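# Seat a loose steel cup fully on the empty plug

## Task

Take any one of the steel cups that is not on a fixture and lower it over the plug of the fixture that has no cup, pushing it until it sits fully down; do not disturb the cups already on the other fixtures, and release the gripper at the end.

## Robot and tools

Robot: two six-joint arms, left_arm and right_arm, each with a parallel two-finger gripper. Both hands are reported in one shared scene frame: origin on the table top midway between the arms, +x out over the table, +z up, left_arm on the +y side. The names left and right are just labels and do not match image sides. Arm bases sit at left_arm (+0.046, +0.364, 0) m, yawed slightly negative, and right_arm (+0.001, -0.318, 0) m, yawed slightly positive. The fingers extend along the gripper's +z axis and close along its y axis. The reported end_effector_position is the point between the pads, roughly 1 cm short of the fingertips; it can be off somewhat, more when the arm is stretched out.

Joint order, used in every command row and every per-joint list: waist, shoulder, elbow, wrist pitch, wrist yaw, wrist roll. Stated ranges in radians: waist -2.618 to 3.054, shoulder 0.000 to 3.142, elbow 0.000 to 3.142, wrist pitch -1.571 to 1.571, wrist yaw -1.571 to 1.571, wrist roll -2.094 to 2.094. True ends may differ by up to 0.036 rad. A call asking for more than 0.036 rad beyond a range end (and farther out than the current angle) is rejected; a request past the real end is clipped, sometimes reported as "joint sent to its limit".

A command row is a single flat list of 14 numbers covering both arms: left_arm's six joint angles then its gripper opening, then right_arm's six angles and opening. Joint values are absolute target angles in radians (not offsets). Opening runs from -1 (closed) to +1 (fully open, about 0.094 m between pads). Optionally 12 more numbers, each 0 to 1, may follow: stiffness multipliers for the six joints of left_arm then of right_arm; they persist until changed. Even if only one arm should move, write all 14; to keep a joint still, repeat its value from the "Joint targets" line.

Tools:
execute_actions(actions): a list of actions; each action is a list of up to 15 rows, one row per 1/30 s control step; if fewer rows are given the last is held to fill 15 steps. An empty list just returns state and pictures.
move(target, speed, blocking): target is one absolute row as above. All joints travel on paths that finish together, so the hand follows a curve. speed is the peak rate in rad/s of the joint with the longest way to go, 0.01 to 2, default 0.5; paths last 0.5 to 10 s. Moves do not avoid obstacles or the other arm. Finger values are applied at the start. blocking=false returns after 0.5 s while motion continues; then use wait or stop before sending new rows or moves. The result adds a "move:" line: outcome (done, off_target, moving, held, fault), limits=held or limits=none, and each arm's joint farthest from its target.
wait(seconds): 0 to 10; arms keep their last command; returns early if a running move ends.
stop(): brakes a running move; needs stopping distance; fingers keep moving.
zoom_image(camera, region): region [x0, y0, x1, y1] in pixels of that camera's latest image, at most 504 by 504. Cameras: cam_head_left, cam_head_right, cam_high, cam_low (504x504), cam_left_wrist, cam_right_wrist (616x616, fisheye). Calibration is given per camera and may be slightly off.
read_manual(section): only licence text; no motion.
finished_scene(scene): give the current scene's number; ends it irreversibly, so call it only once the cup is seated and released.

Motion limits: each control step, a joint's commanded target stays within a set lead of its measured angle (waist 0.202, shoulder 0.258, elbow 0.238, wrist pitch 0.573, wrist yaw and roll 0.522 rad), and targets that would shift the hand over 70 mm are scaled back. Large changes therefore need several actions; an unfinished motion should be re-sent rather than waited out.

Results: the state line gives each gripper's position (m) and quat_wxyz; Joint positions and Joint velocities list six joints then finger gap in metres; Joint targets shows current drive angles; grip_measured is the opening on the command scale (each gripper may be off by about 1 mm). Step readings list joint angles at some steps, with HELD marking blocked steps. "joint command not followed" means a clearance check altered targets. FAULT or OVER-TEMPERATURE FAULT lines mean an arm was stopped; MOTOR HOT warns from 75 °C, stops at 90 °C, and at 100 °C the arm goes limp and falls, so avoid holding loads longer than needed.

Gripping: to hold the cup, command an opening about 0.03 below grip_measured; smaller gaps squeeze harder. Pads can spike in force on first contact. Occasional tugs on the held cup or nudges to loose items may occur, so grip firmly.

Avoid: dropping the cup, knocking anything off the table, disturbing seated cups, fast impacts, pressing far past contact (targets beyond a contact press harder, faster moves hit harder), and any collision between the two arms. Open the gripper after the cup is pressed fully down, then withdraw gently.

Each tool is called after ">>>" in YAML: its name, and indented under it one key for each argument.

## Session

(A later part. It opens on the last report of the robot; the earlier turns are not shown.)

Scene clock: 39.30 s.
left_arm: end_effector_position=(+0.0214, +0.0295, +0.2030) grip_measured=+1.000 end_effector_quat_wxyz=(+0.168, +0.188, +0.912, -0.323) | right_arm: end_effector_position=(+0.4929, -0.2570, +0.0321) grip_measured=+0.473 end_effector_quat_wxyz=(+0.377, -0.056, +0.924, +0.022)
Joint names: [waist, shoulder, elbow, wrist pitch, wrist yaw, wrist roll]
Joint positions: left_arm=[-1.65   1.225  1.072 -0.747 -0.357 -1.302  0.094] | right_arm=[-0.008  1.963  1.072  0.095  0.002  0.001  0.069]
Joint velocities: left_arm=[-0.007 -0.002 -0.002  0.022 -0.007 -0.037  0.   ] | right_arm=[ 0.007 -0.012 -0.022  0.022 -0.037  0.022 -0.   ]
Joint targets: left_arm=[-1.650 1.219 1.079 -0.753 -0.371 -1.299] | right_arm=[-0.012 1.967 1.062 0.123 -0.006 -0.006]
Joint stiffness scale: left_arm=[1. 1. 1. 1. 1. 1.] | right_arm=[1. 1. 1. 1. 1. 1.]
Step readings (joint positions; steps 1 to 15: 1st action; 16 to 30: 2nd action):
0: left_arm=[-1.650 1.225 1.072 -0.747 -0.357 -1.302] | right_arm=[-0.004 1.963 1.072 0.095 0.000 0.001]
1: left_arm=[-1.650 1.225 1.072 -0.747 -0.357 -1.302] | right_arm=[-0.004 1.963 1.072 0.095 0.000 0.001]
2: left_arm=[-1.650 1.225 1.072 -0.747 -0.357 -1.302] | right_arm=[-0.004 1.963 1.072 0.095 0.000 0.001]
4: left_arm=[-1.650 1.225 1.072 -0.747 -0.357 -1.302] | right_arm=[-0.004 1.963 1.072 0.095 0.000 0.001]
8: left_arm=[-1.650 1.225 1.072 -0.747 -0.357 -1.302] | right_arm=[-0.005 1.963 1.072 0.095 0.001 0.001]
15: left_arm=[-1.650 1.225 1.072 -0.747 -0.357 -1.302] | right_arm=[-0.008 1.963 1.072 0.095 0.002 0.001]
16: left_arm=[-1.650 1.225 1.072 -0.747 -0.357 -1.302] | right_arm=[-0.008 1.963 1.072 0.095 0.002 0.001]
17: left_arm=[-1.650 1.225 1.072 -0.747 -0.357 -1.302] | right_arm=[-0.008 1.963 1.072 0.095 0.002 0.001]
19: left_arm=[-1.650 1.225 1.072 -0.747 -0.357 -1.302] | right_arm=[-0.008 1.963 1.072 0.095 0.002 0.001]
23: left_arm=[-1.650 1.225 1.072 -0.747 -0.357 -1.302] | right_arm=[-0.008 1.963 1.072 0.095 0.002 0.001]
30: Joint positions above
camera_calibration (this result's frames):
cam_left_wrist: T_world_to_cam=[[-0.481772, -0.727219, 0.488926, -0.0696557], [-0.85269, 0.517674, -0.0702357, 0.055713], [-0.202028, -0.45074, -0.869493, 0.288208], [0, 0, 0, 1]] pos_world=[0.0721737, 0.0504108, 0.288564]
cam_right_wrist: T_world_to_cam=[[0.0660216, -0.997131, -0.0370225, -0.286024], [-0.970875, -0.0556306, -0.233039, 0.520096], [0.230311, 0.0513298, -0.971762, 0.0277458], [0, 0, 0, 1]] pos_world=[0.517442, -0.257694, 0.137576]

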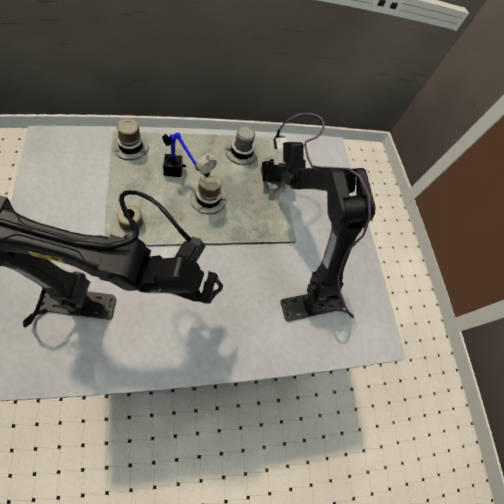

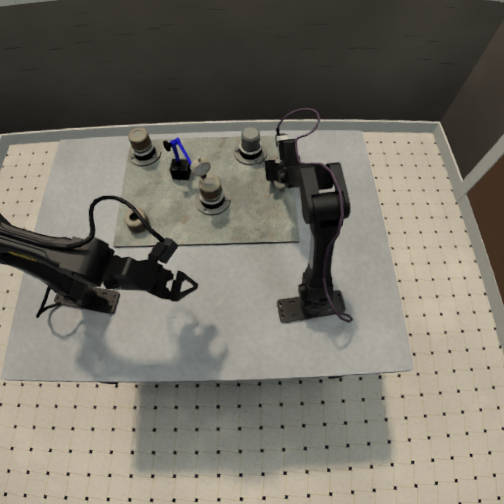

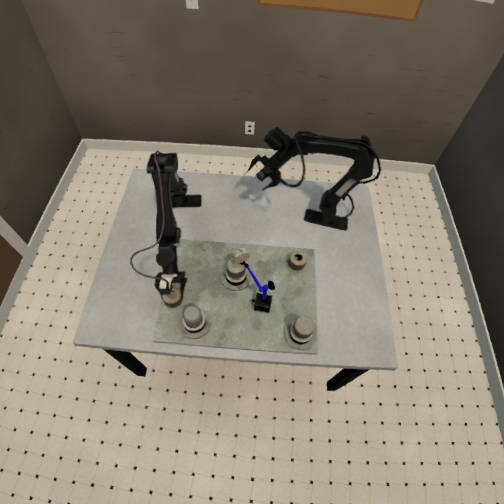

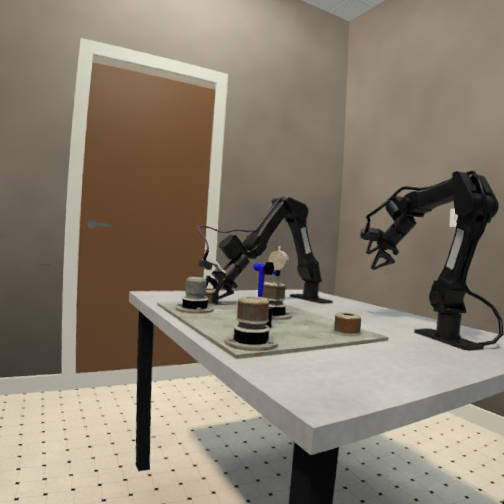

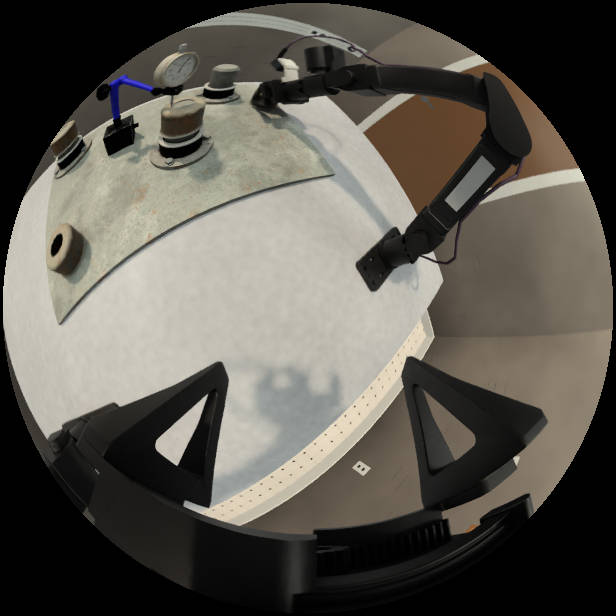

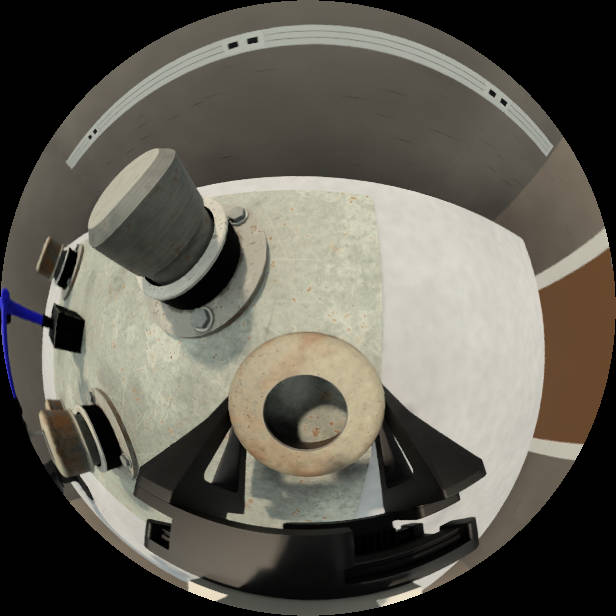

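>>> move:
  target: [-1.650,1.219,1.079,-0.753,-0.371,-1.299,1, -0.012,1.775,1.40,-0.362,-0.006,-0.006,0.43]
  speed: 0.4

Scene clock: 43.60 s.
left_arm: end_effector_position=(+0.0212, +0.0295, +0.2030) grip_measured=+1.000 end_effector_quat_wxyz=(+0.168, +0.188, +0.912, -0.324) | right_arm: end_effector_position=(+0.4915, -0.2570, +0.1325) grip_measured=+0.473 end_effector_quat_wxyz=(+0.351, -0.057, +0.934, +0.021)
Joint names: [waist, shoulder, elbow, wrist pitch, wrist yaw, wrist roll]
Joint positions: left_arm=[-1.65   1.225  1.072 -0.747 -0.356 -1.302  0.094] | right_arm=[-0.008  1.817  1.357 -0.393  0.     0.001  0.069]
Joint velocities: left_arm=[-0.002 -0.022  0.017  0.007  0.007 -0.007  0.   ] | right_arm=[ 0.002  0.007 -0.022 -0.037  0.037 -0.022  0.001]
Joint targets: left_arm=[-1.650 1.219 1.079 -0.753 -0.371 -1.299] | right_arm=[-0.012 1.775 1.400 -0.362 -0.006 -0.006]
Joint stiffness scale: left_arm=[1. 1. 1. 1. 1. 1.] | right_arm=[1. 1. 1. 1. 1. 1.]
move: off_target (right_arm); limits=none; left_arm: farthest joint: the wrist yaw, 0.015 radians from its target (0.014 radians at the start); right_arm: farthest joint: the elbow, 0.043 radians from its target (0.328 radians at the start)
camera_calibration (this result's frames):
cam_left_wrist: T_world_to_cam=[[-0.481866, -0.726991, 0.489173, -0.0697725], [-0.852382, 0.518296, -0.0693765, 0.0553389], [-0.2031, -0.450393, -0.869423, 0.288121], [0, 0, 0, 1]] pos_world=[0.0720665, 0.0503618, 0.288469]
cam_right_wrist: T_world_to_cam=[[0.0647831, -0.997296, -0.0346933, -0.281924], [-0.982368, -0.0576264, -0.177853, 0.539941], [0.175373, 0.0456035, -0.983445, 0.152713], [0, 0, 0, 1]] pos_world=[0.521903, -0.257011, 0.236435]

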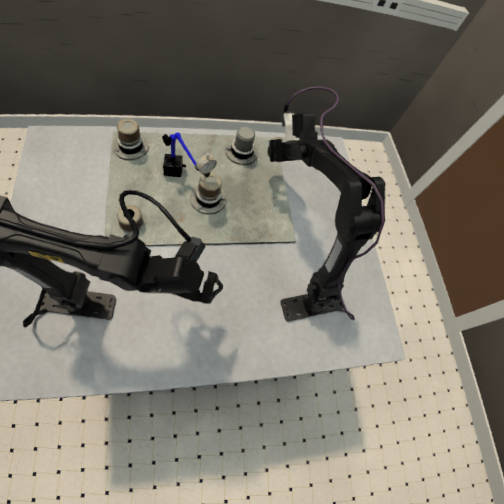

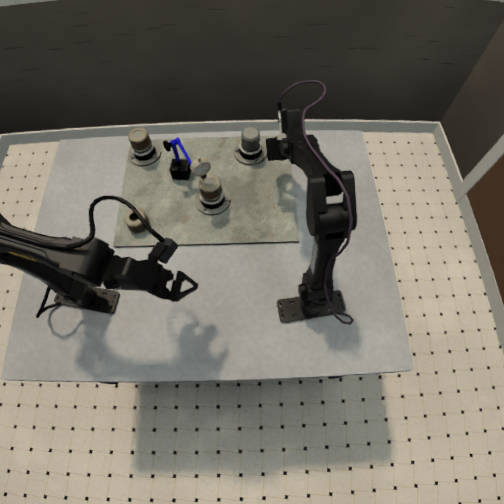

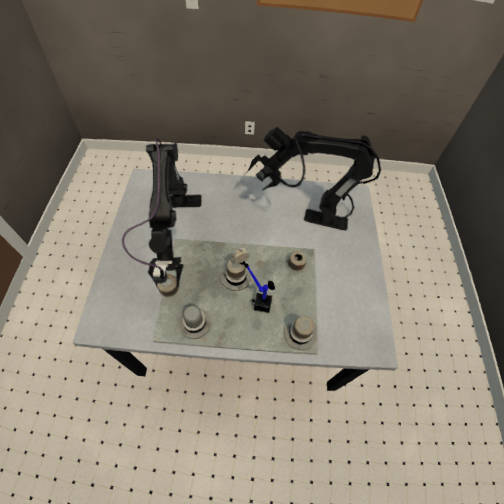

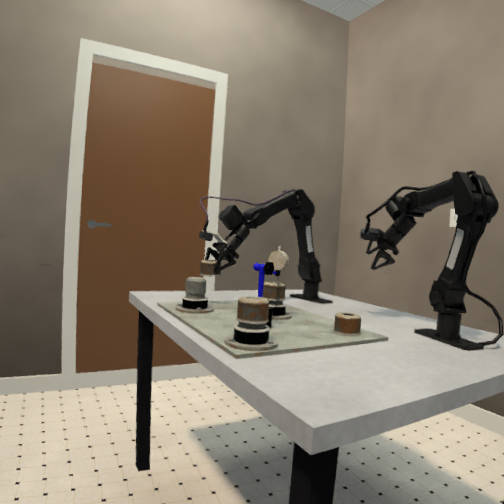

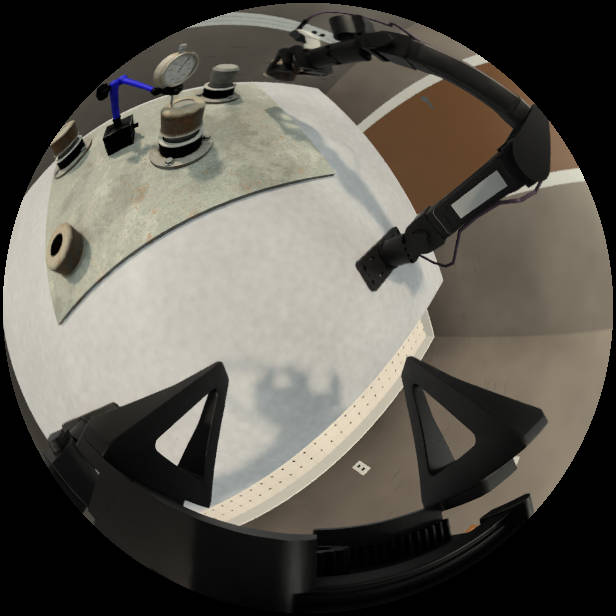

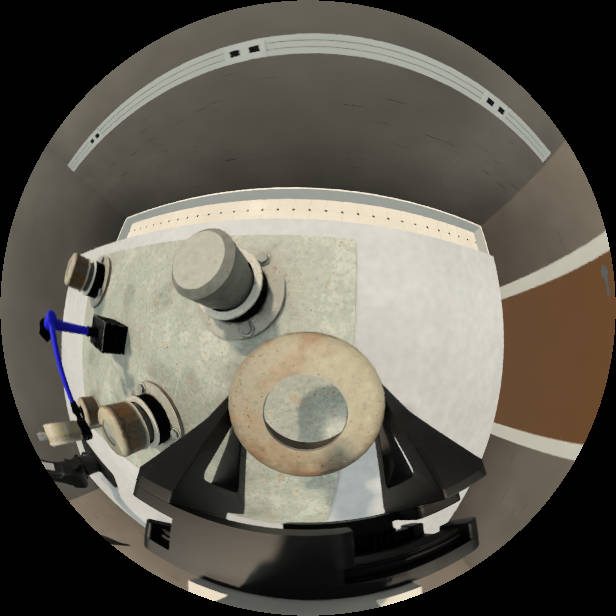

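>>> move:
  target: [-1.650,1.219,1.079,-0.753,-0.371,-1.299,1, 0.145,2.19,2.00,-0.525,-0.006,-0.006,0.43]
  speed: 0.4

Scene clock: 47.30 s.
left_arm: end_effector_position=(+0.0210, +0.0295, +0.2029) grip_measured=+1.000 end_effector_quat_wxyz=(+0.168, +0.189, +0.912, -0.324) | right_arm: end_effector_position=(+0.5791, -0.1564, +0.1481) grip_measured=+0.473 end_effector_quat_wxyz=(+0.368, -0.125, +0.920, +0.051)
Joint names: [waist, shoulder, elbow, wrist pitch, wrist yaw, wrist roll]
Joint positions: left_arm=[-1.65   1.225  1.072 -0.747 -0.355 -1.302  0.094] | right_arm=[ 0.141  2.205  1.952 -0.557 -0.003  0.     0.069]
Joint velocities: left_arm=[-0.002  0.002  0.002 -0.007 -0.007 -0.037  0.   ] | right_arm=[-0.017 -0.002 -0.002  0.007 -0.022  0.037 -0.001]
Joint targets: left_arm=[-1.650 1.219 1.079 -0.753 -0.371 -1.299] | right_arm=[0.145 2.190 2.000 -0.525 -0.006 -0.006]
Joint stiffness scale: left_arm=[1. 1. 1. 1. 1. 1.] | right_arm=[1. 1. 1. 1. 1. 1.]
move: off_target (right_arm); limits=none; left_arm: farthest joint: the wrist yaw, 0.016 radians from its target (0.015 radians at the start); right_arm: farthest joint: the elbow, 0.048 radians from its target (0.643 radians at the start)
camera_calibration (this result's frames):
cam_left_wrist: T_world_to_cam=[[-0.481928, -0.726838, 0.489338, -0.0698504], [-0.852176, 0.518711, -0.0688039, 0.0550896], [-0.203816, -0.45016, -0.869376, 0.288063], [0, 0, 0, 1]] pos_world=[0.071995, 0.0503292, 0.288406]
cam_right_wrist: T_world_to_cam=[[0.215303, -0.975767, -0.0390269, -0.269884], [-0.954503, -0.201831, -0.21952, 0.60206], [0.206323, 0.0845147, -0.974827, 0.134983], [0, 0, 0, 1]] pos_world=[0.604924, -0.153238, 0.253217]

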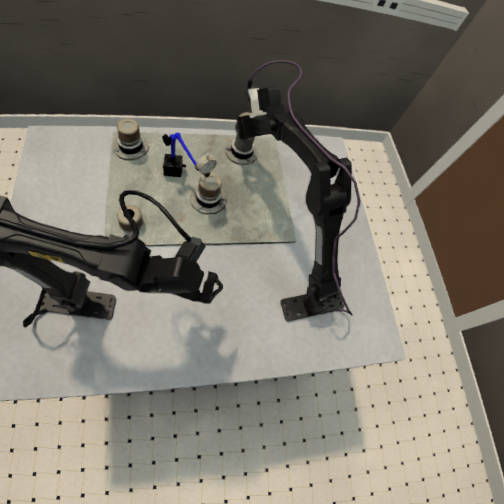

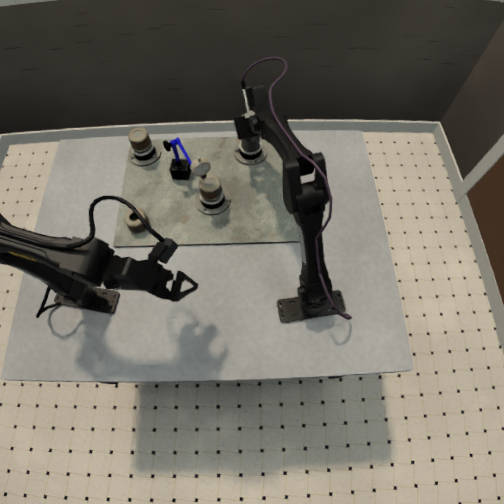

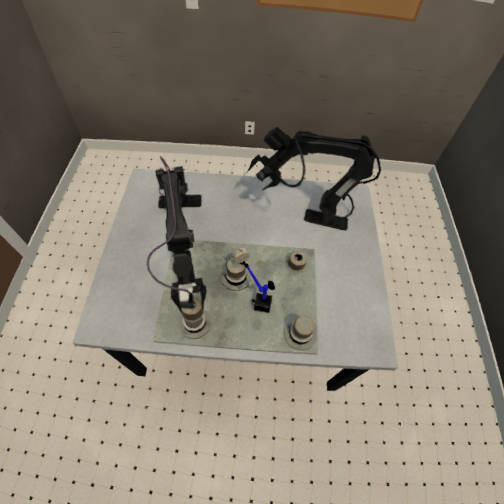

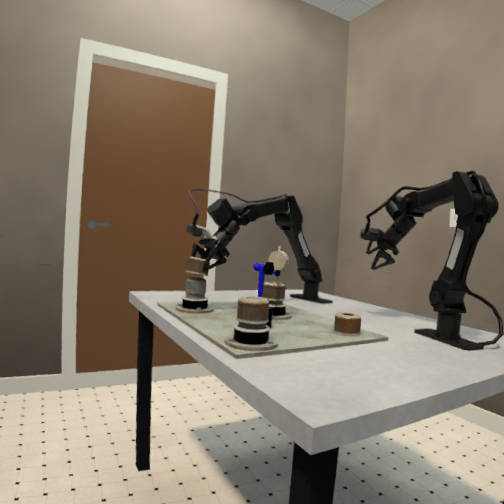

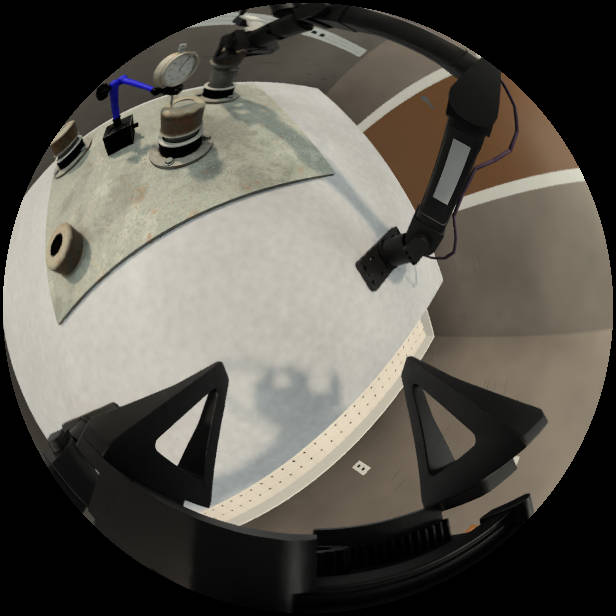

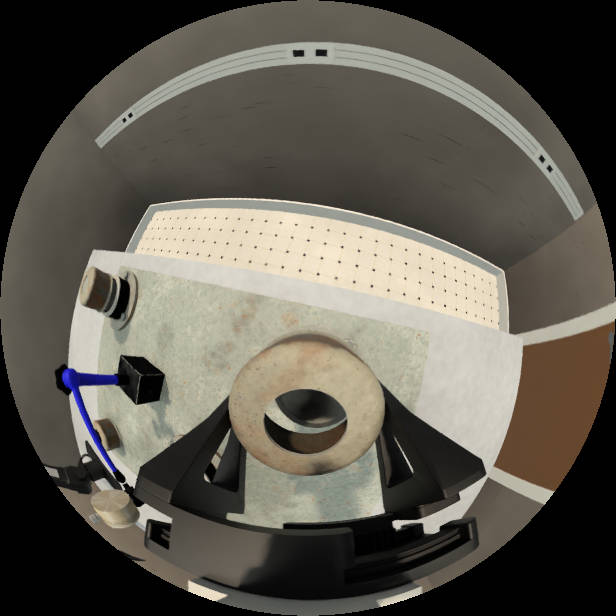

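>>> zoom_image:
  camera: "cam_right_wrist"
  region: [215, 315, 405, 505]

>>> zoom_image:
  camera: "cam_low"
  region: [155, 235, 245, 325]

>>> zoom_image:
  camera: "cam_high"
  region: [155, 270, 235, 350]

Region (215, 315, 405, 505) of cam_right_wrist's 616x616 image, scaled by 2.653, with more detail than that image has.

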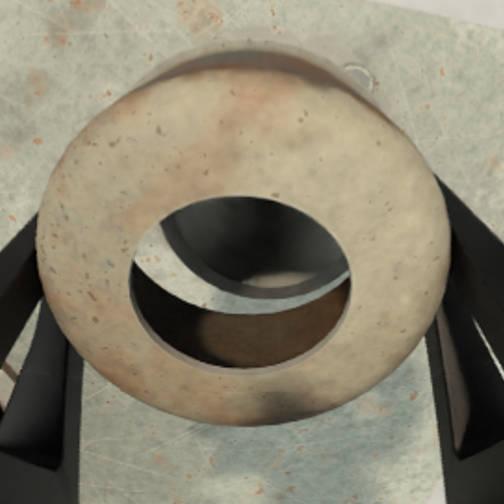

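Region (155, 235, 245, 325) of cam_low's 504x504 image, scaled by 5.600, with more detail than that image has.

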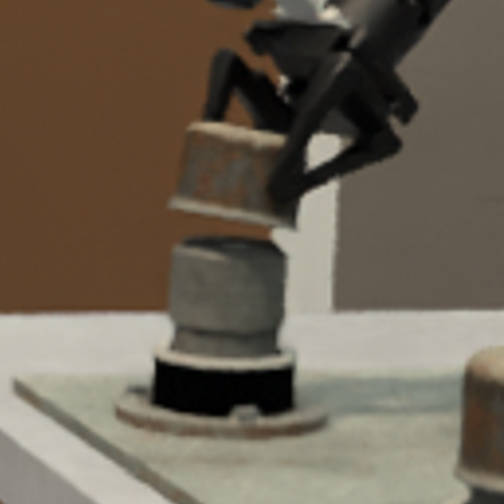

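Region (155, 270, 235, 350) of cam_high's 504x504 image, scaled by 6.300, with more detail than that image has.

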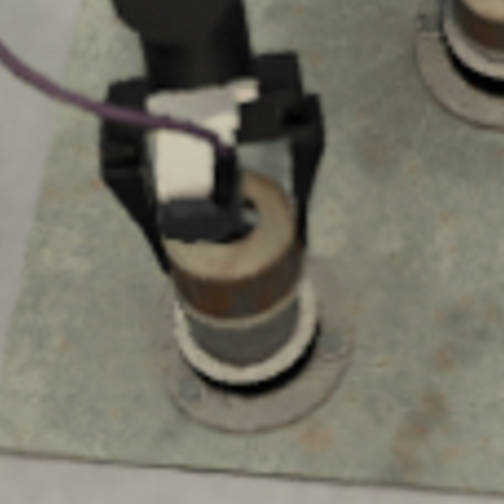

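>>> execute_actions:
  actions:
    - [[-1.65,1.219,1.079,-0.753,-0.371,-1.299,1,0.145,2.190,2.001,-0.526,-0.006,-0.006,0.43],[-1.65,1.219,1.079,-0.753,-0.371,-1.299,1,0.145,2.191,2.003,-0.528,-0.006,-0.006,0.43],[-1.65,1.219,1.079,-0.753,-0.371,-1.299,1,0.145,2.193,2.006,-0.531,-0.006,-0.006,0.43],[-1.65,1.219,1.079,-0.753,-0.371,-1.299,1,0.145,2.195,2.011,-0.535,-0.006,-0.006,0.43],[-1.65,1.219,1.079,-0.753,-0.371,-1.299,1,0.144,2.198,2.017,-0.541,-0.006,-0.006,0.43],[-1.65,1.219,1.079,-0.753,-0.371,-1.299,1,0.144,2.201,2.025,-0.547,-0.006,-0.006,0.43],[-1.65,1.219,1.079,-0.753,-0.371,-1.299,1,0.144,2.205,2.033,-0.555,-0.006,-0.006,0.43],[-1.65,1.219,1.079,-0.753,-0.371,-1.299,1,0.144,2.210,2.042,-0.563,-0.006,-0.006,0.43],[-1.65,1.219,1.079,-0.753,-0.371,-1.299,1,0.143,2.214,2.053,-0.573,-0.006,-0.006,0.43],[-1.65,1.219,1.079,-0.753,-0.371,-1.299,1,0.143,2.220,2.064,-0.583,-0.006,-0.006,0.43],[-1.65,1.219,1.079,-0.753,-0.371,-1.299,1,0.142,2.225,2.076,-0.594,-0.006,-0.006,0.43],[-1.65,1.219,1.079,-0.753,-0.371,-1.299,1,0.142,2.231,2.089,-0.606,-0.006,-0.006,0.43],[-1.65,1.219,1.079,-0.753,-0.371,-1.299,1,0.142,2.237,2.102,-0.618,-0.006,-0.006,0.43],[-1.65,1.219,1.079,-0.753,-0.371,-1.299,1,0.141,2.244,2.116,-0.631,-0.006,-0.006,0.43],[-1.65,1.219,1.079,-0.753,-0.371,-1.299,1,0.141,2.251,2.131,-0.644,-0.006,-0.006,0.43]]
    - [[-1.65,1.219,1.079,-0.753,-0.371,-1.299,1,0.140,2.258,2.146,-0.658,-0.006,-0.006,0.43],[-1.65,1.219,1.079,-0.753,-0.371,-1.299,1,0.140,2.265,2.162,-0.672,-0.006,-0.006,0.43],[-1.65,1.219,1.079,-0.753,-0.371,-1.299,1,0.139,2.273,2.178,-0.687,-0.006,-0.006,0.43],[-1.65,1.219,1.079,-0.753,-0.371,-1.299,1,0.138,2.280,2.194,-0.702,-0.006,-0.006,0.43],[-1.65,1.219,1.079,-0.753,-0.371,-1.299,1,0.138,2.288,2.211,-0.717,-0.006,-0.006,0.43],[-1.65,1.219,1.079,-0.753,-0.371,-1.299,1,0.137,2.296,2.227,-0.732,-0.006,-0.006,0.43],[-1.65,1.219,1.079,-0.753,-0.371,-1.299,1,0.137,2.304,2.244,-0.747,-0.006,-0.006,0.43],[-1.65,1.219,1.079,-0.753,-0.371,-1.299,1,0.136,2.311,2.261,-0.763,-0.006,-0.006,0.43],[-1.65,1.219,1.079,-0.753,-0.371,-1.299,1,0.136,2.319,2.278,-0.778,-0.006,-0.006,0.43],[-1.65,1.219,1.079,-0.753,-0.371,-1.299,1,0.135,2.327,2.294,-0.793,-0.006,-0.006,0.43],[-1.65,1.219,1.079,-0.753,-0.371,-1.299,1,0.135,2.335,2.311,-0.808,-0.006,-0.006,0.43],[-1.65,1.219,1.079,-0.753,-0.371,-1.299,1,0.134,2.342,2.327,-0.823,-0.006,-0.006,0.43],[-1.65,1.219,1.079,-0.753,-0.371,-1.299,1,0.133,2.350,2.343,-0.838,-0.006,-0.006,0.43],[-1.65,1.219,1.079,-0.753,-0.371,-1.299,1,0.133,2.357,2.359,-0.852,-0.006,-0.006,0.43],[-1.65,1.219,1.079,-0.753,-0.371,-1.299,1,0.132,2.364,2.374,-0.866,-0.006,-0.006,0.43]]
    - [[-1.65,1.219,1.079,-0.753,-0.371,-1.299,1,0.132,2.371,2.389,-0.879,-0.006,-0.006,0.43],[-1.65,1.219,1.079,-0.753,-0.371,-1.299,1,0.131,2.378,2.403,-0.892,-0.006,-0.006,0.43],[-1.65,1.219,1.079,-0.753,-0.371,-1.299,1,0.131,2.384,2.416,-0.904,-0.006,-0.006,0.43],[-1.65,1.219,1.079,-0.753,-0.371,-1.299,1,0.131,2.390,2.429,-0.916,-0.006,-0.006,0.43],[-1.65,1.219,1.079,-0.753,-0.371,-1.299,1,0.130,2.395,2.441,-0.927,-0.006,-0.006,0.43],[-1.65,1.219,1.079,-0.753,-0.371,-1.299,1,0.130,2.401,2.452,-0.937,-0.006,-0.006,0.43],[-1.65,1.219,1.079,-0.753,-0.371,-1.299,1,0.129,2.405,2.463,-0.947,-0.006,-0.006,0.43],[-1.65,1.219,1.079,-0.753,-0.371,-1.299,1,0.129,2.410,2.472,-0.955,-0.006,-0.006,0.43],[-1.65,1.219,1.079,-0.753,-0.371,-1.299,1,0.129,2.414,2.480,-0.963,-0.006,-0.006,0.43],[-1.65,1.219,1.079,-0.753,-0.371,-1.299,1,0.129,2.417,2.488,-0.969,-0.006,-0.006,0.43],[-1.65,1.219,1.079,-0.753,-0.371,-1.299,1,0.128,2.420,2.494,-0.975,-0.006,-0.006,0.43],[-1.65,1.219,1.079,-0.753,-0.371,-1.299,1,0.128,2.422,2.499,-0.979,-0.006,-0.006,0.43],[-1.65,1.219,1.079,-0.753,-0.371,-1.299,1,0.128,2.424,2.502,-0.982,-0.006,-0.006,0.43],[-1.65,1.219,1.079,-0.753,-0.371,-1.299,1,0.128,2.425,2.504,-0.984,-0.006,-0.006,0.43],[-1.65,1.219,1.079,-0.753,-0.371,-1.299,1,0.128,2.425,2.505,-0.985,-0.006,-0.006,0.43]]

>>> wait:
  seconds: 0.5

>>> zoom_image:
  camera: "cam_low"
  region: [155, 235, 245, 325]

>>> zoom_image:
  camera: "cam_right_wrist"
  region: [215, 315, 405, 505]

Scene clock: 71.97 s.
left_arm: end_effector_position=(+0.0211, +0.0295, +0.2029) grip_measured=+1.000 end_effector_quat_wxyz=(+0.168, +0.188, +0.912, -0.324) | right_arm: end_effector_position=(+0.5721, -0.1630, +0.1328) grip_measured=+0.471 end_effector_quat_wxyz=(+0.257, -0.130, +0.957, +0.030)
Joint names: [waist, shoulder, elbow, wrist pitch, wrist yaw, wrist roll]
Joint positions: left_arm=[-1.65   1.225  1.072 -0.747 -0.356 -1.302  0.094] | right_arm=[ 0.136  2.445  2.445 -1.048  0.006 -0.006  0.069]
Joint velocities: left_arm=[-0.007 -0.012 -0.022  0.051  0.007 -0.007  0.   ] | right_arm=[ 0.007  0.022  0.081 -0.095 -0.007 -0.037 -0.001]
Joint targets: left_arm=[-1.650 1.219 1.079 -0.753 -0.371 -1.299] | right_arm=[0.128 2.425 2.505 -0.985 -0.006 -0.006]
Joint stiffness scale: left_arm=[1. 1. 1. 1. 1. 1.] | right_arm=[1. 1. 1. 1. 1. 1.]
Step readings (joint positions; steps 1 to 15: 1st action; 16 to 30: 2nd action; 31 to 45: 3rd action):
0: left_arm=[-1.650 1.225 1.072 -0.747 -0.355 -1.302] | right_arm=[0.139 2.225 1.952 -0.629 0.011 -0.006]
1: left_arm=[-1.650 1.225 1.072 -0.747 -0.355 -1.302] | right_arm=[0.139 2.225 1.952 -0.629 0.011 -0.006]
2: left_arm=[-1.650 1.225 1.072 -0.747 -0.355 -1.302] | right_arm=[0.139 2.225 1.952 -0.629 0.011 -0.006]
4: left_arm=[-1.650 1.225 1.072 -0.747 -0.356 -1.302] | right_arm=[0.139 2.225 1.952 -0.629 0.011 -0.006]
8: left_arm=[-1.650 1.225 1.072 -0.747 -0.356 -1.302] | right_arm=[0.139 2.228 1.966 -0.642 0.011 -0.006]
15: left_arm=[-1.650 1.225 1.072 -0.747 -0.356 -1.302] | right_arm=[0.139 2.261 2.045 -0.716 0.011 -0.006]
16: left_arm=[-1.650 1.225 1.072 -0.747 -0.356 -1.302] | right_arm=[0.139 2.268 2.059 -0.729 0.011 -0.006]
17: left_arm=[-1.650 1.225 1.072 -0.747 -0.356 -1.302] | right_arm=[0.139 2.275 2.074 -0.743 0.011 -0.006]
19: left_arm=[-1.650 1.225 1.072 -0.747 -0.356 -1.302] | right_arm=[0.139 2.290 2.105 -0.771 0.011 -0.006]
23: left_arm=[-1.650 1.225 1.072 -0.747 -0.356 -1.302] | right_arm=[0.139 2.321 2.170 -0.829 0.011 -0.006]
30: left_arm=[-1.650 1.225 1.072 -0.747 -0.356 -1.302] | right_arm=[0.138 2.376 2.287 -0.926 0.011 -0.006]
31: left_arm=[-1.650 1.225 1.072 -0.747 -0.356 -1.302] | right_arm=[0.138 2.384 2.302 -0.938 0.011 -0.006]
32: left_arm=[-1.650 1.225 1.072 -0.747 -0.356 -1.302] | right_arm=[0.138 2.391 2.318 -0.950 0.010 -0.006]
34: left_arm=[-1.650 1.225 1.072 -0.747 -0.356 -1.302] | right_arm=[0.138 2.405 2.346 -0.973 0.010 -0.006]
38: left_arm=[-1.650 1.225 1.072 -0.747 -0.356 -1.302] | right_arm=[0.137 2.427 2.396 -1.011 0.008 -0.006]
45: Joint positions above
camera_calibration (this result's frames):
cam_left_wrist: T_world_to_cam=[[-0.481897, -0.726915, 0.489255, -0.0698115], [-0.852279, 0.518504, -0.0690902, 0.0552142], [-0.203458, -0.450277, -0.8694, 0.288092], [0, 0, 0, 1]] pos_world=[0.0720308, 0.0503455, 0.288438]
cam_right_wrist: T_world_to_cam=[[0.203637, -0.978931, -0.0150357, -0.272445], [-0.978874, -0.203865, 0.015664, 0.573058], [-0.0183992, 0.0115283, -0.999764, 0.242083], [0, 0, 0, 1]] pos_world=[0.620886, -0.152669, 0.228953]

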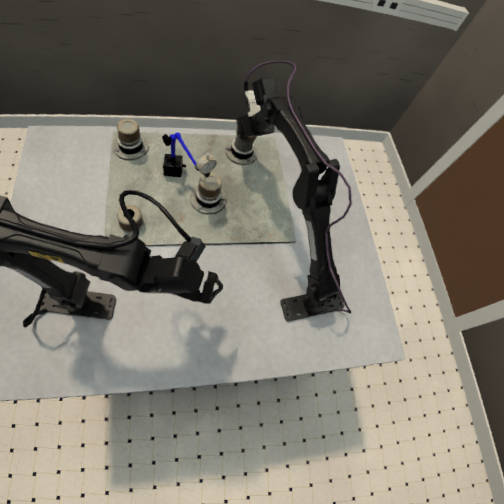

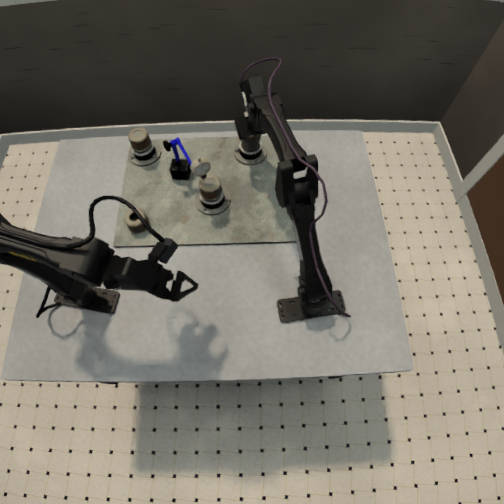

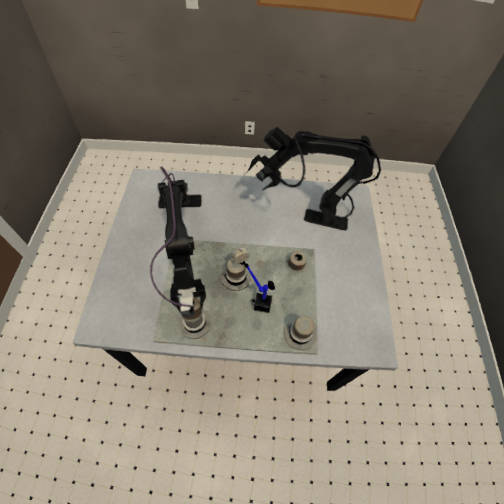

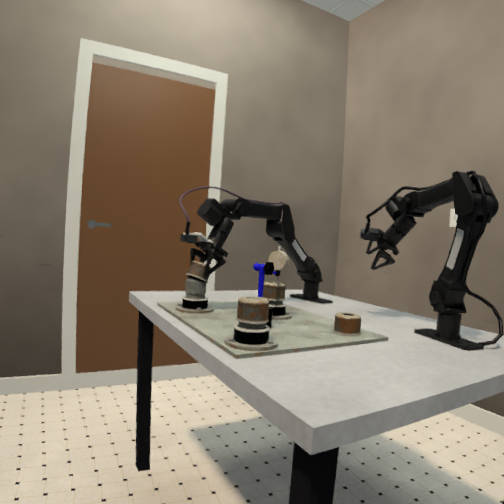

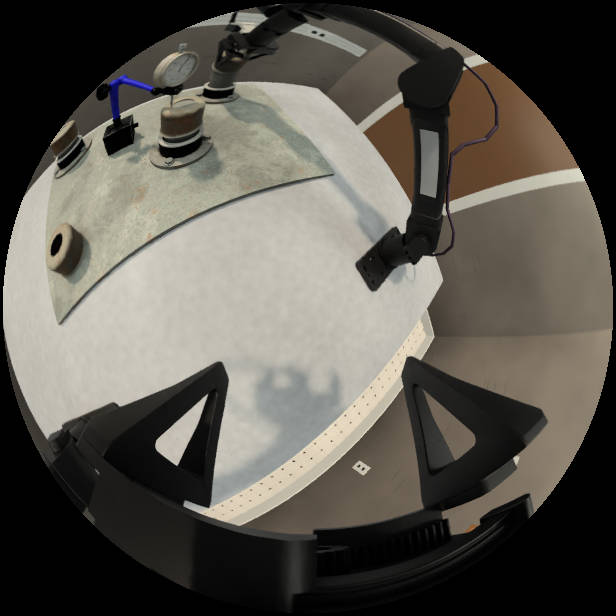

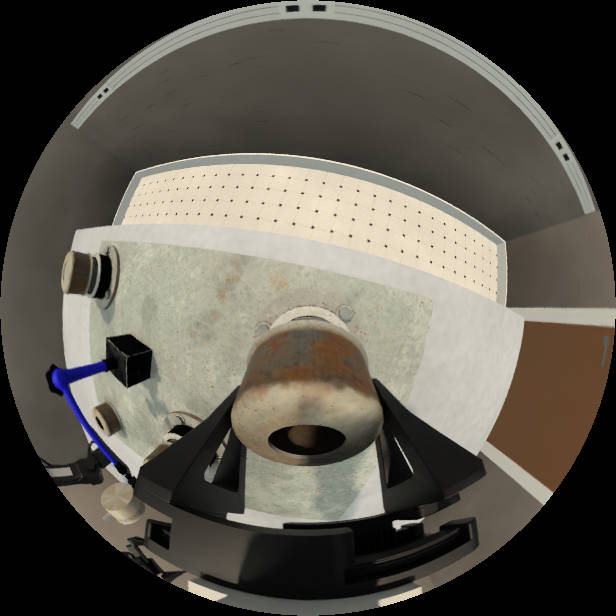

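Scene clock: 72.47 s.
left_arm: end_effector_position=(+0.0211, +0.0295, +0.2029) grip_measured=+1.000 end_effector_quat_wxyz=(+0.168, +0.188, +0.912, -0.324) | right_arm: end_effector_position=(+0.5720, -0.1630, +0.1339) grip_measured=+0.471 end_effector_quat_wxyz=(+0.257, -0.130, +0.957, +0.031)
Joint names: [waist, shoulder, elbow, wrist pitch, wrist yaw, wrist roll]
Joint positions: left_arm=[-1.65   1.225  1.072 -0.747 -0.356 -1.302  0.094] | right_arm=[ 0.136  2.445  2.45  -1.053  0.006 -0.006  0.069]
Joint velocities: left_arm=[-0.017 -0.037 -0.002  0.051  0.11   0.007  0.   ] | right_arm=[-0.007 -0.007  0.002  0.037  0.022  0.081 -0.001]
Joint targets: left_arm=[-1.650 1.219 1.079 -0.753 -0.371 -1.299] | right_arm=[0.128 2.425 2.505 -0.985 -0.006 -0.006]
Joint stiffness scale: left_arm=[1. 1. 1. 1. 1. 1.] | right_arm=[1. 1. 1. 1. 1. 1.]
wait: 0.50 s; at rest by 0.27 s
camera_calibration (this result's frames):
cam_left_wrist: T_world_to_cam=[[-0.481897, -0.726915, 0.489255, -0.0698115], [-0.852279, 0.518504, -0.0690902, 0.0552142], [-0.203458, -0.450277, -0.8694, 0.288092], [0, 0, 0, 1]] pos_world=[0.0720308, 0.0503455, 0.288438]
cam_right_wrist: T_world_to_cam=[[0.203827, -0.978886, -0.0153883, -0.272423], [-0.978839, -0.204058, 0.0153029, 0.572904], [-0.0181199, 0.0119435, -0.999764, 0.243078], [0, 0, 0, 1]] pos_world=[0.620712, -0.152669, 0.230062]

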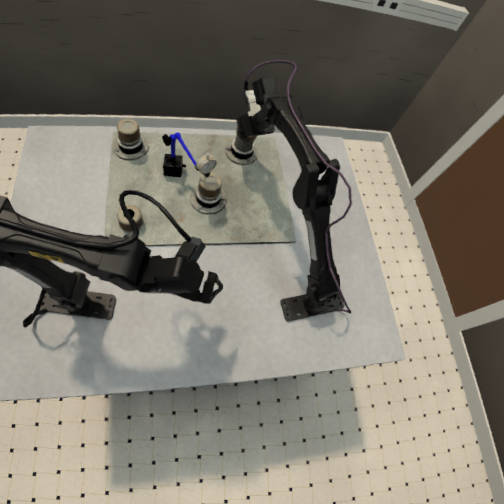

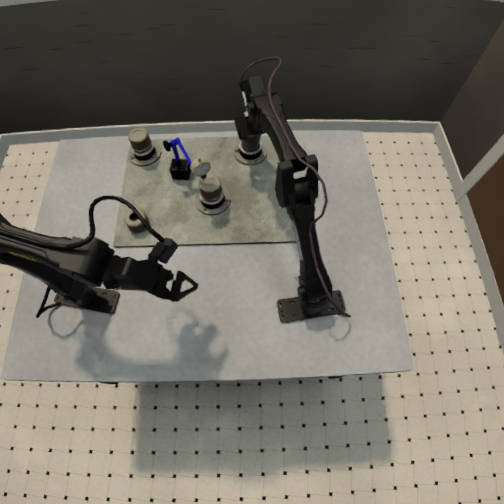

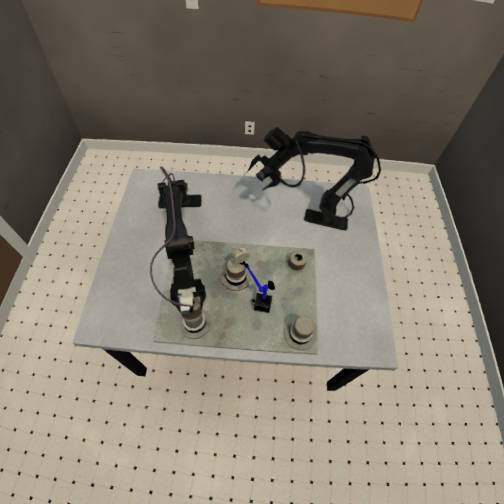

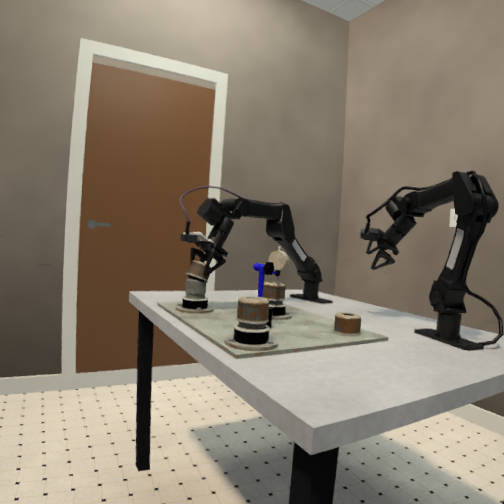

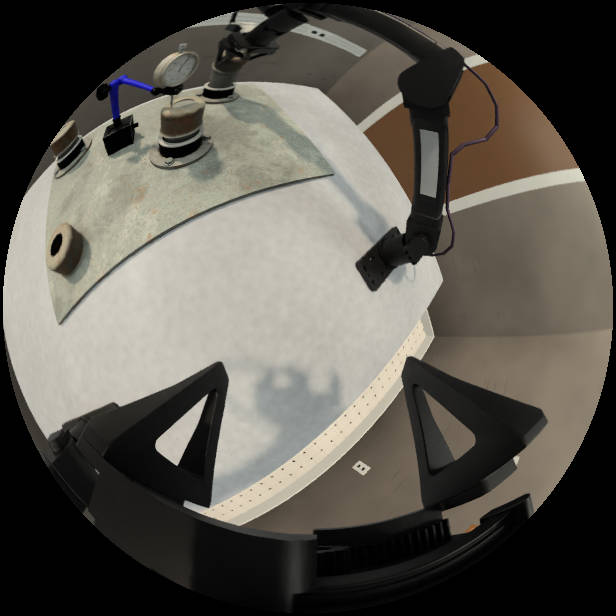

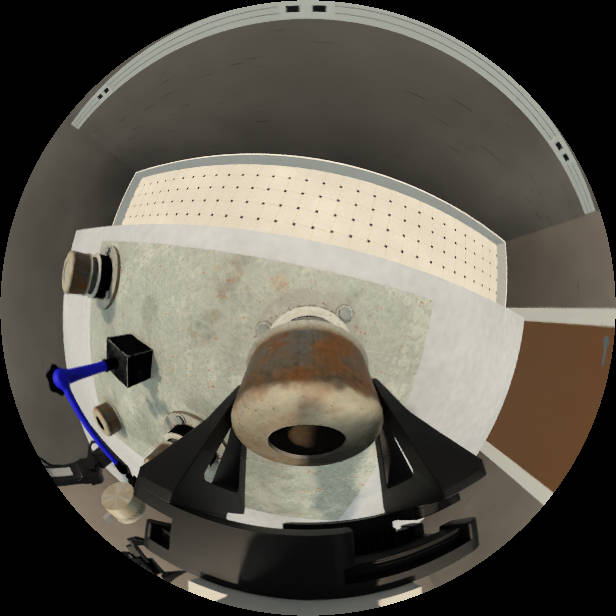

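Region (155, 235, 245, 325) of cam_low's 504x504 image, scaled by 5.600, with more detail than that image has.

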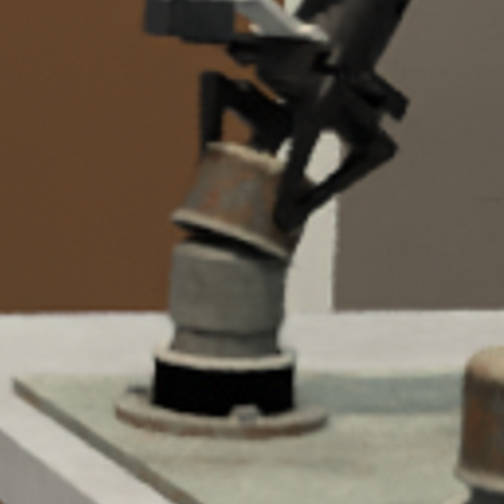

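Region (215, 315, 405, 505) of cam_right_wrist's 616x616 image, scaled by 2.653, with more detail than that image has.

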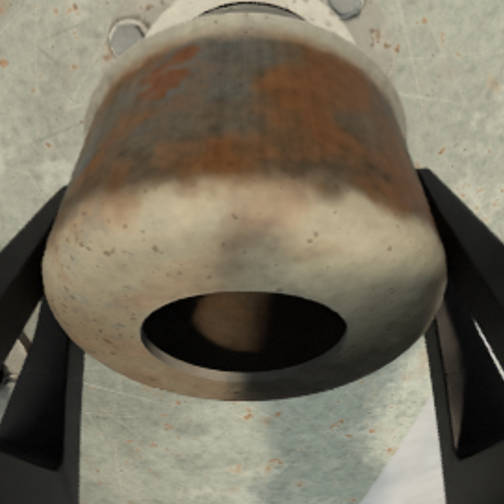

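>>> execute_actions:
  actions:
    - [[-1.65,1.219,1.079,-0.753,-0.371,-1.299,1,0.128,2.425,2.505,-1.0,-0.006,-0.006,0.43],[-1.65,1.219,1.079,-0.753,-0.371,-1.299,1,0.128,2.425,2.505,-1.015,-0.006,-0.006,0.43],[-1.65,1.219,1.079,-0.753,-0.371,-1.299,1,0.128,2.425,2.505,-1.03,-0.006,-0.006,0.43],[-1.65,1.219,1.079,-0.753,-0.371,-1.299,1,0.128,2.425,2.505,-1.04,-0.006,-0.006,0.43],[-1.65,1.219,1.079,-0.753,-0.371,-1.299,1,0.128,2.425,2.505,-1.05,-0.006,-0.006,0.43],[-1.65,1.219,1.079,-0.753,-0.371,-1.299,1,0.128,2.425,2.505,-1.058,-0.006,-0.006,0.43],[-1.65,1.219,1.079,-0.753,-0.371,-1.299,1,0.128,2.425,2.505,-1.065,-0.006,-0.006,0.43],[-1.65,1.219,1.079,-0.753,-0.371,-1.299,1,0.128,2.425,2.505,-1.07,-0.006,-0.006,0.43],[-1.65,1.219,1.079,-0.753,-0.371,-1.299,1,0.128,2.425,2.505,-1.073,-0.006,-0.006,0.43]]

>>> zoom_image:
  camera: "cam_low"
  region: [165, 245, 235, 315]

>>> zoom_image:
  camera: "cam_left_wrist"
  region: [190, 20, 290, 120]

Scene clock: 81.90 s.
left_arm: end_effector_position=(+0.0211, +0.0295, +0.2029) grip_measured=+1.000 end_effector_quat_wxyz=(+0.168, +0.188, +0.912, -0.324) | right_arm: end_effector_position=(+0.5641, -0.1641, +0.1296) grip_measured=+0.471 end_effector_quat_wxyz=(+0.239, -0.131, +0.962, +0.031)
Joint names: [waist, shoulder, elbow, wrist pitch, wrist yaw, wrist roll]
Joint positions: left_arm=[-1.65   1.225  1.072 -0.747 -0.356 -1.302  0.094] | right_arm=[ 0.136  2.445  2.45  -1.089  0.    -0.006  0.069]
Joint velocities: left_arm=[-0.007 -0.027  0.002 -0.007 -0.007  0.007  0.   ] | right_arm=[ 0.012  0.002 -0.007 -0.051 -0.022  0.022 -0.   ]
Joint targets: left_arm=[-1.650 1.219 1.079 -0.753 -0.371 -1.299] | right_arm=[0.128 2.425 2.505 -1.073 -0.006 -0.006]
Joint stiffness scale: left_arm=[1. 1. 1. 1. 1. 1.] | right_arm=[1. 1. 1. 1. 1. 1.]
Step readings (joint positions):
0: left_arm=[-1.650 1.225 1.072 -0.747 -0.356 -1.302] | right_arm=[0.136 2.445 2.450 -1.053 0.006 -0.006]
1: left_arm=[-1.650 1.225 1.072 -0.747 -0.356 -1.302] | right_arm=[0.136 2.445 2.450 -1.053 0.006 -0.006]
2: left_arm=[-1.650 1.225 1.072 -0.747 -0.356 -1.302] | right_arm=[0.136 2.445 2.450 -1.054 0.006 -0.006]
4: left_arm=[-1.650 1.225 1.072 -0.747 -0.356 -1.302] | right_arm=[0.136 2.445 2.450 -1.055 0.005 -0.006]
8: left_arm=[-1.650 1.225 1.072 -0.747 -0.356 -1.302] | right_arm=[0.136 2.445 2.450 -1.068 0.002 -0.006]
15: Joint positions above
camera_calibration (this result's frames):
cam_left_wrist: T_world_to_cam=[[-0.481897, -0.726915, 0.489255, -0.0698115], [-0.852279, 0.518504, -0.0690902, 0.0552142], [-0.203458, -0.450277, -0.8694, 0.288092], [0, 0, 0, 1]] pos_world=[0.0720308, 0.0503455, 0.288438]
cam_right_wrist: T_world_to_cam=[[0.205754, -0.978439, -0.0179241, -0.272697], [-0.977095, -0.206419, 0.0517311, 0.558951], [-0.0543156, 0.00686961, -0.9985, 0.258015], [0, 0, 0, 1]] pos_world=[0.616271, -0.153211, 0.223825]

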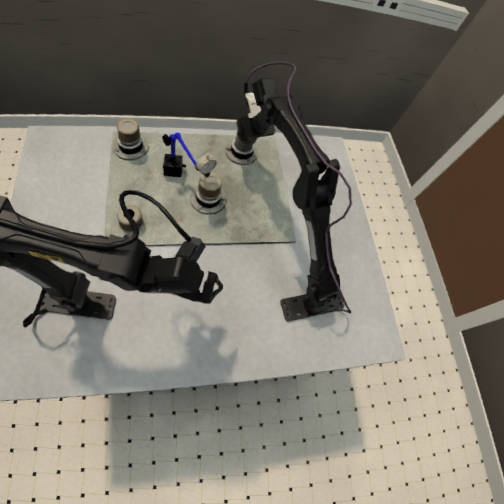

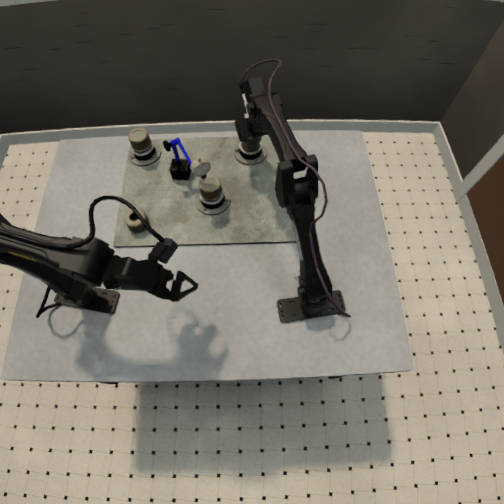

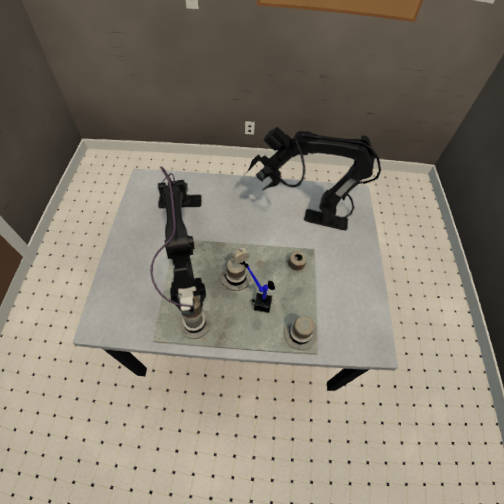

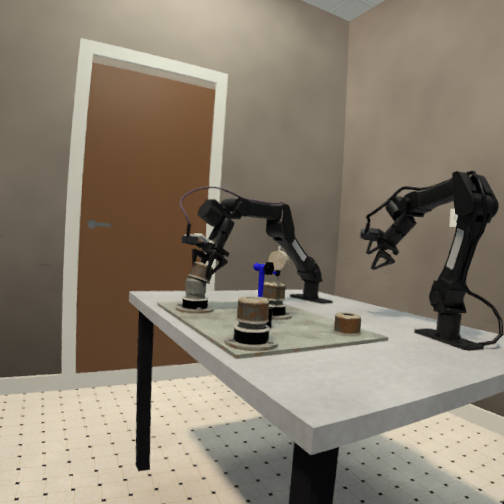

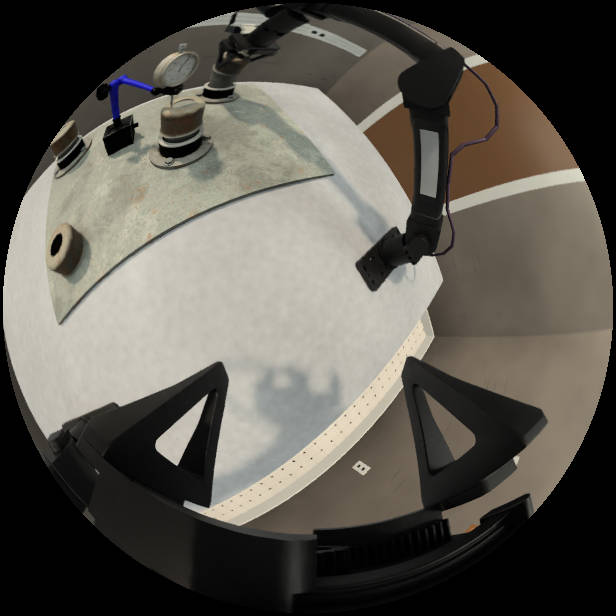

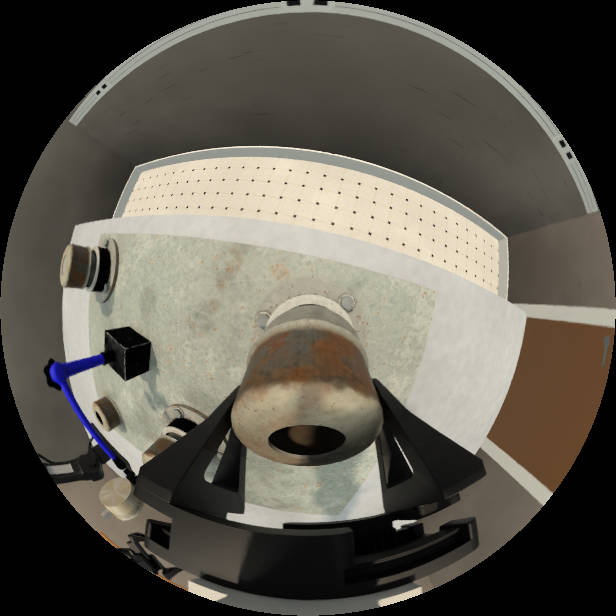

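Region (165, 245, 235, 315) of cam_low's 504x504 image, scaled by 7.200, with more detail than that image has.

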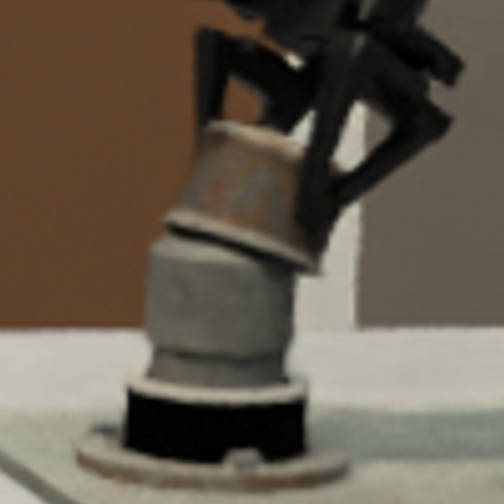

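Region (190, 20, 290, 120) of cam_left_wrist's 616x616 image, scaled by 5.040, with more detail than that image has.

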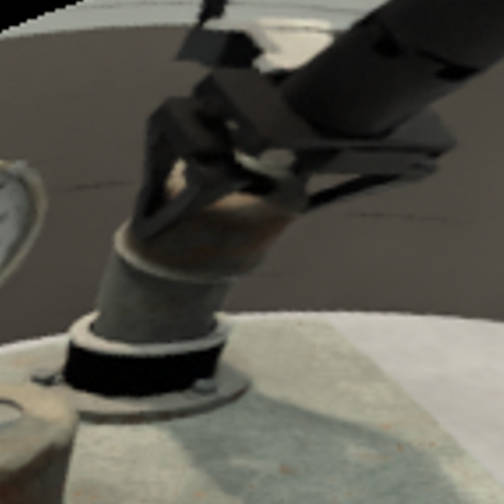

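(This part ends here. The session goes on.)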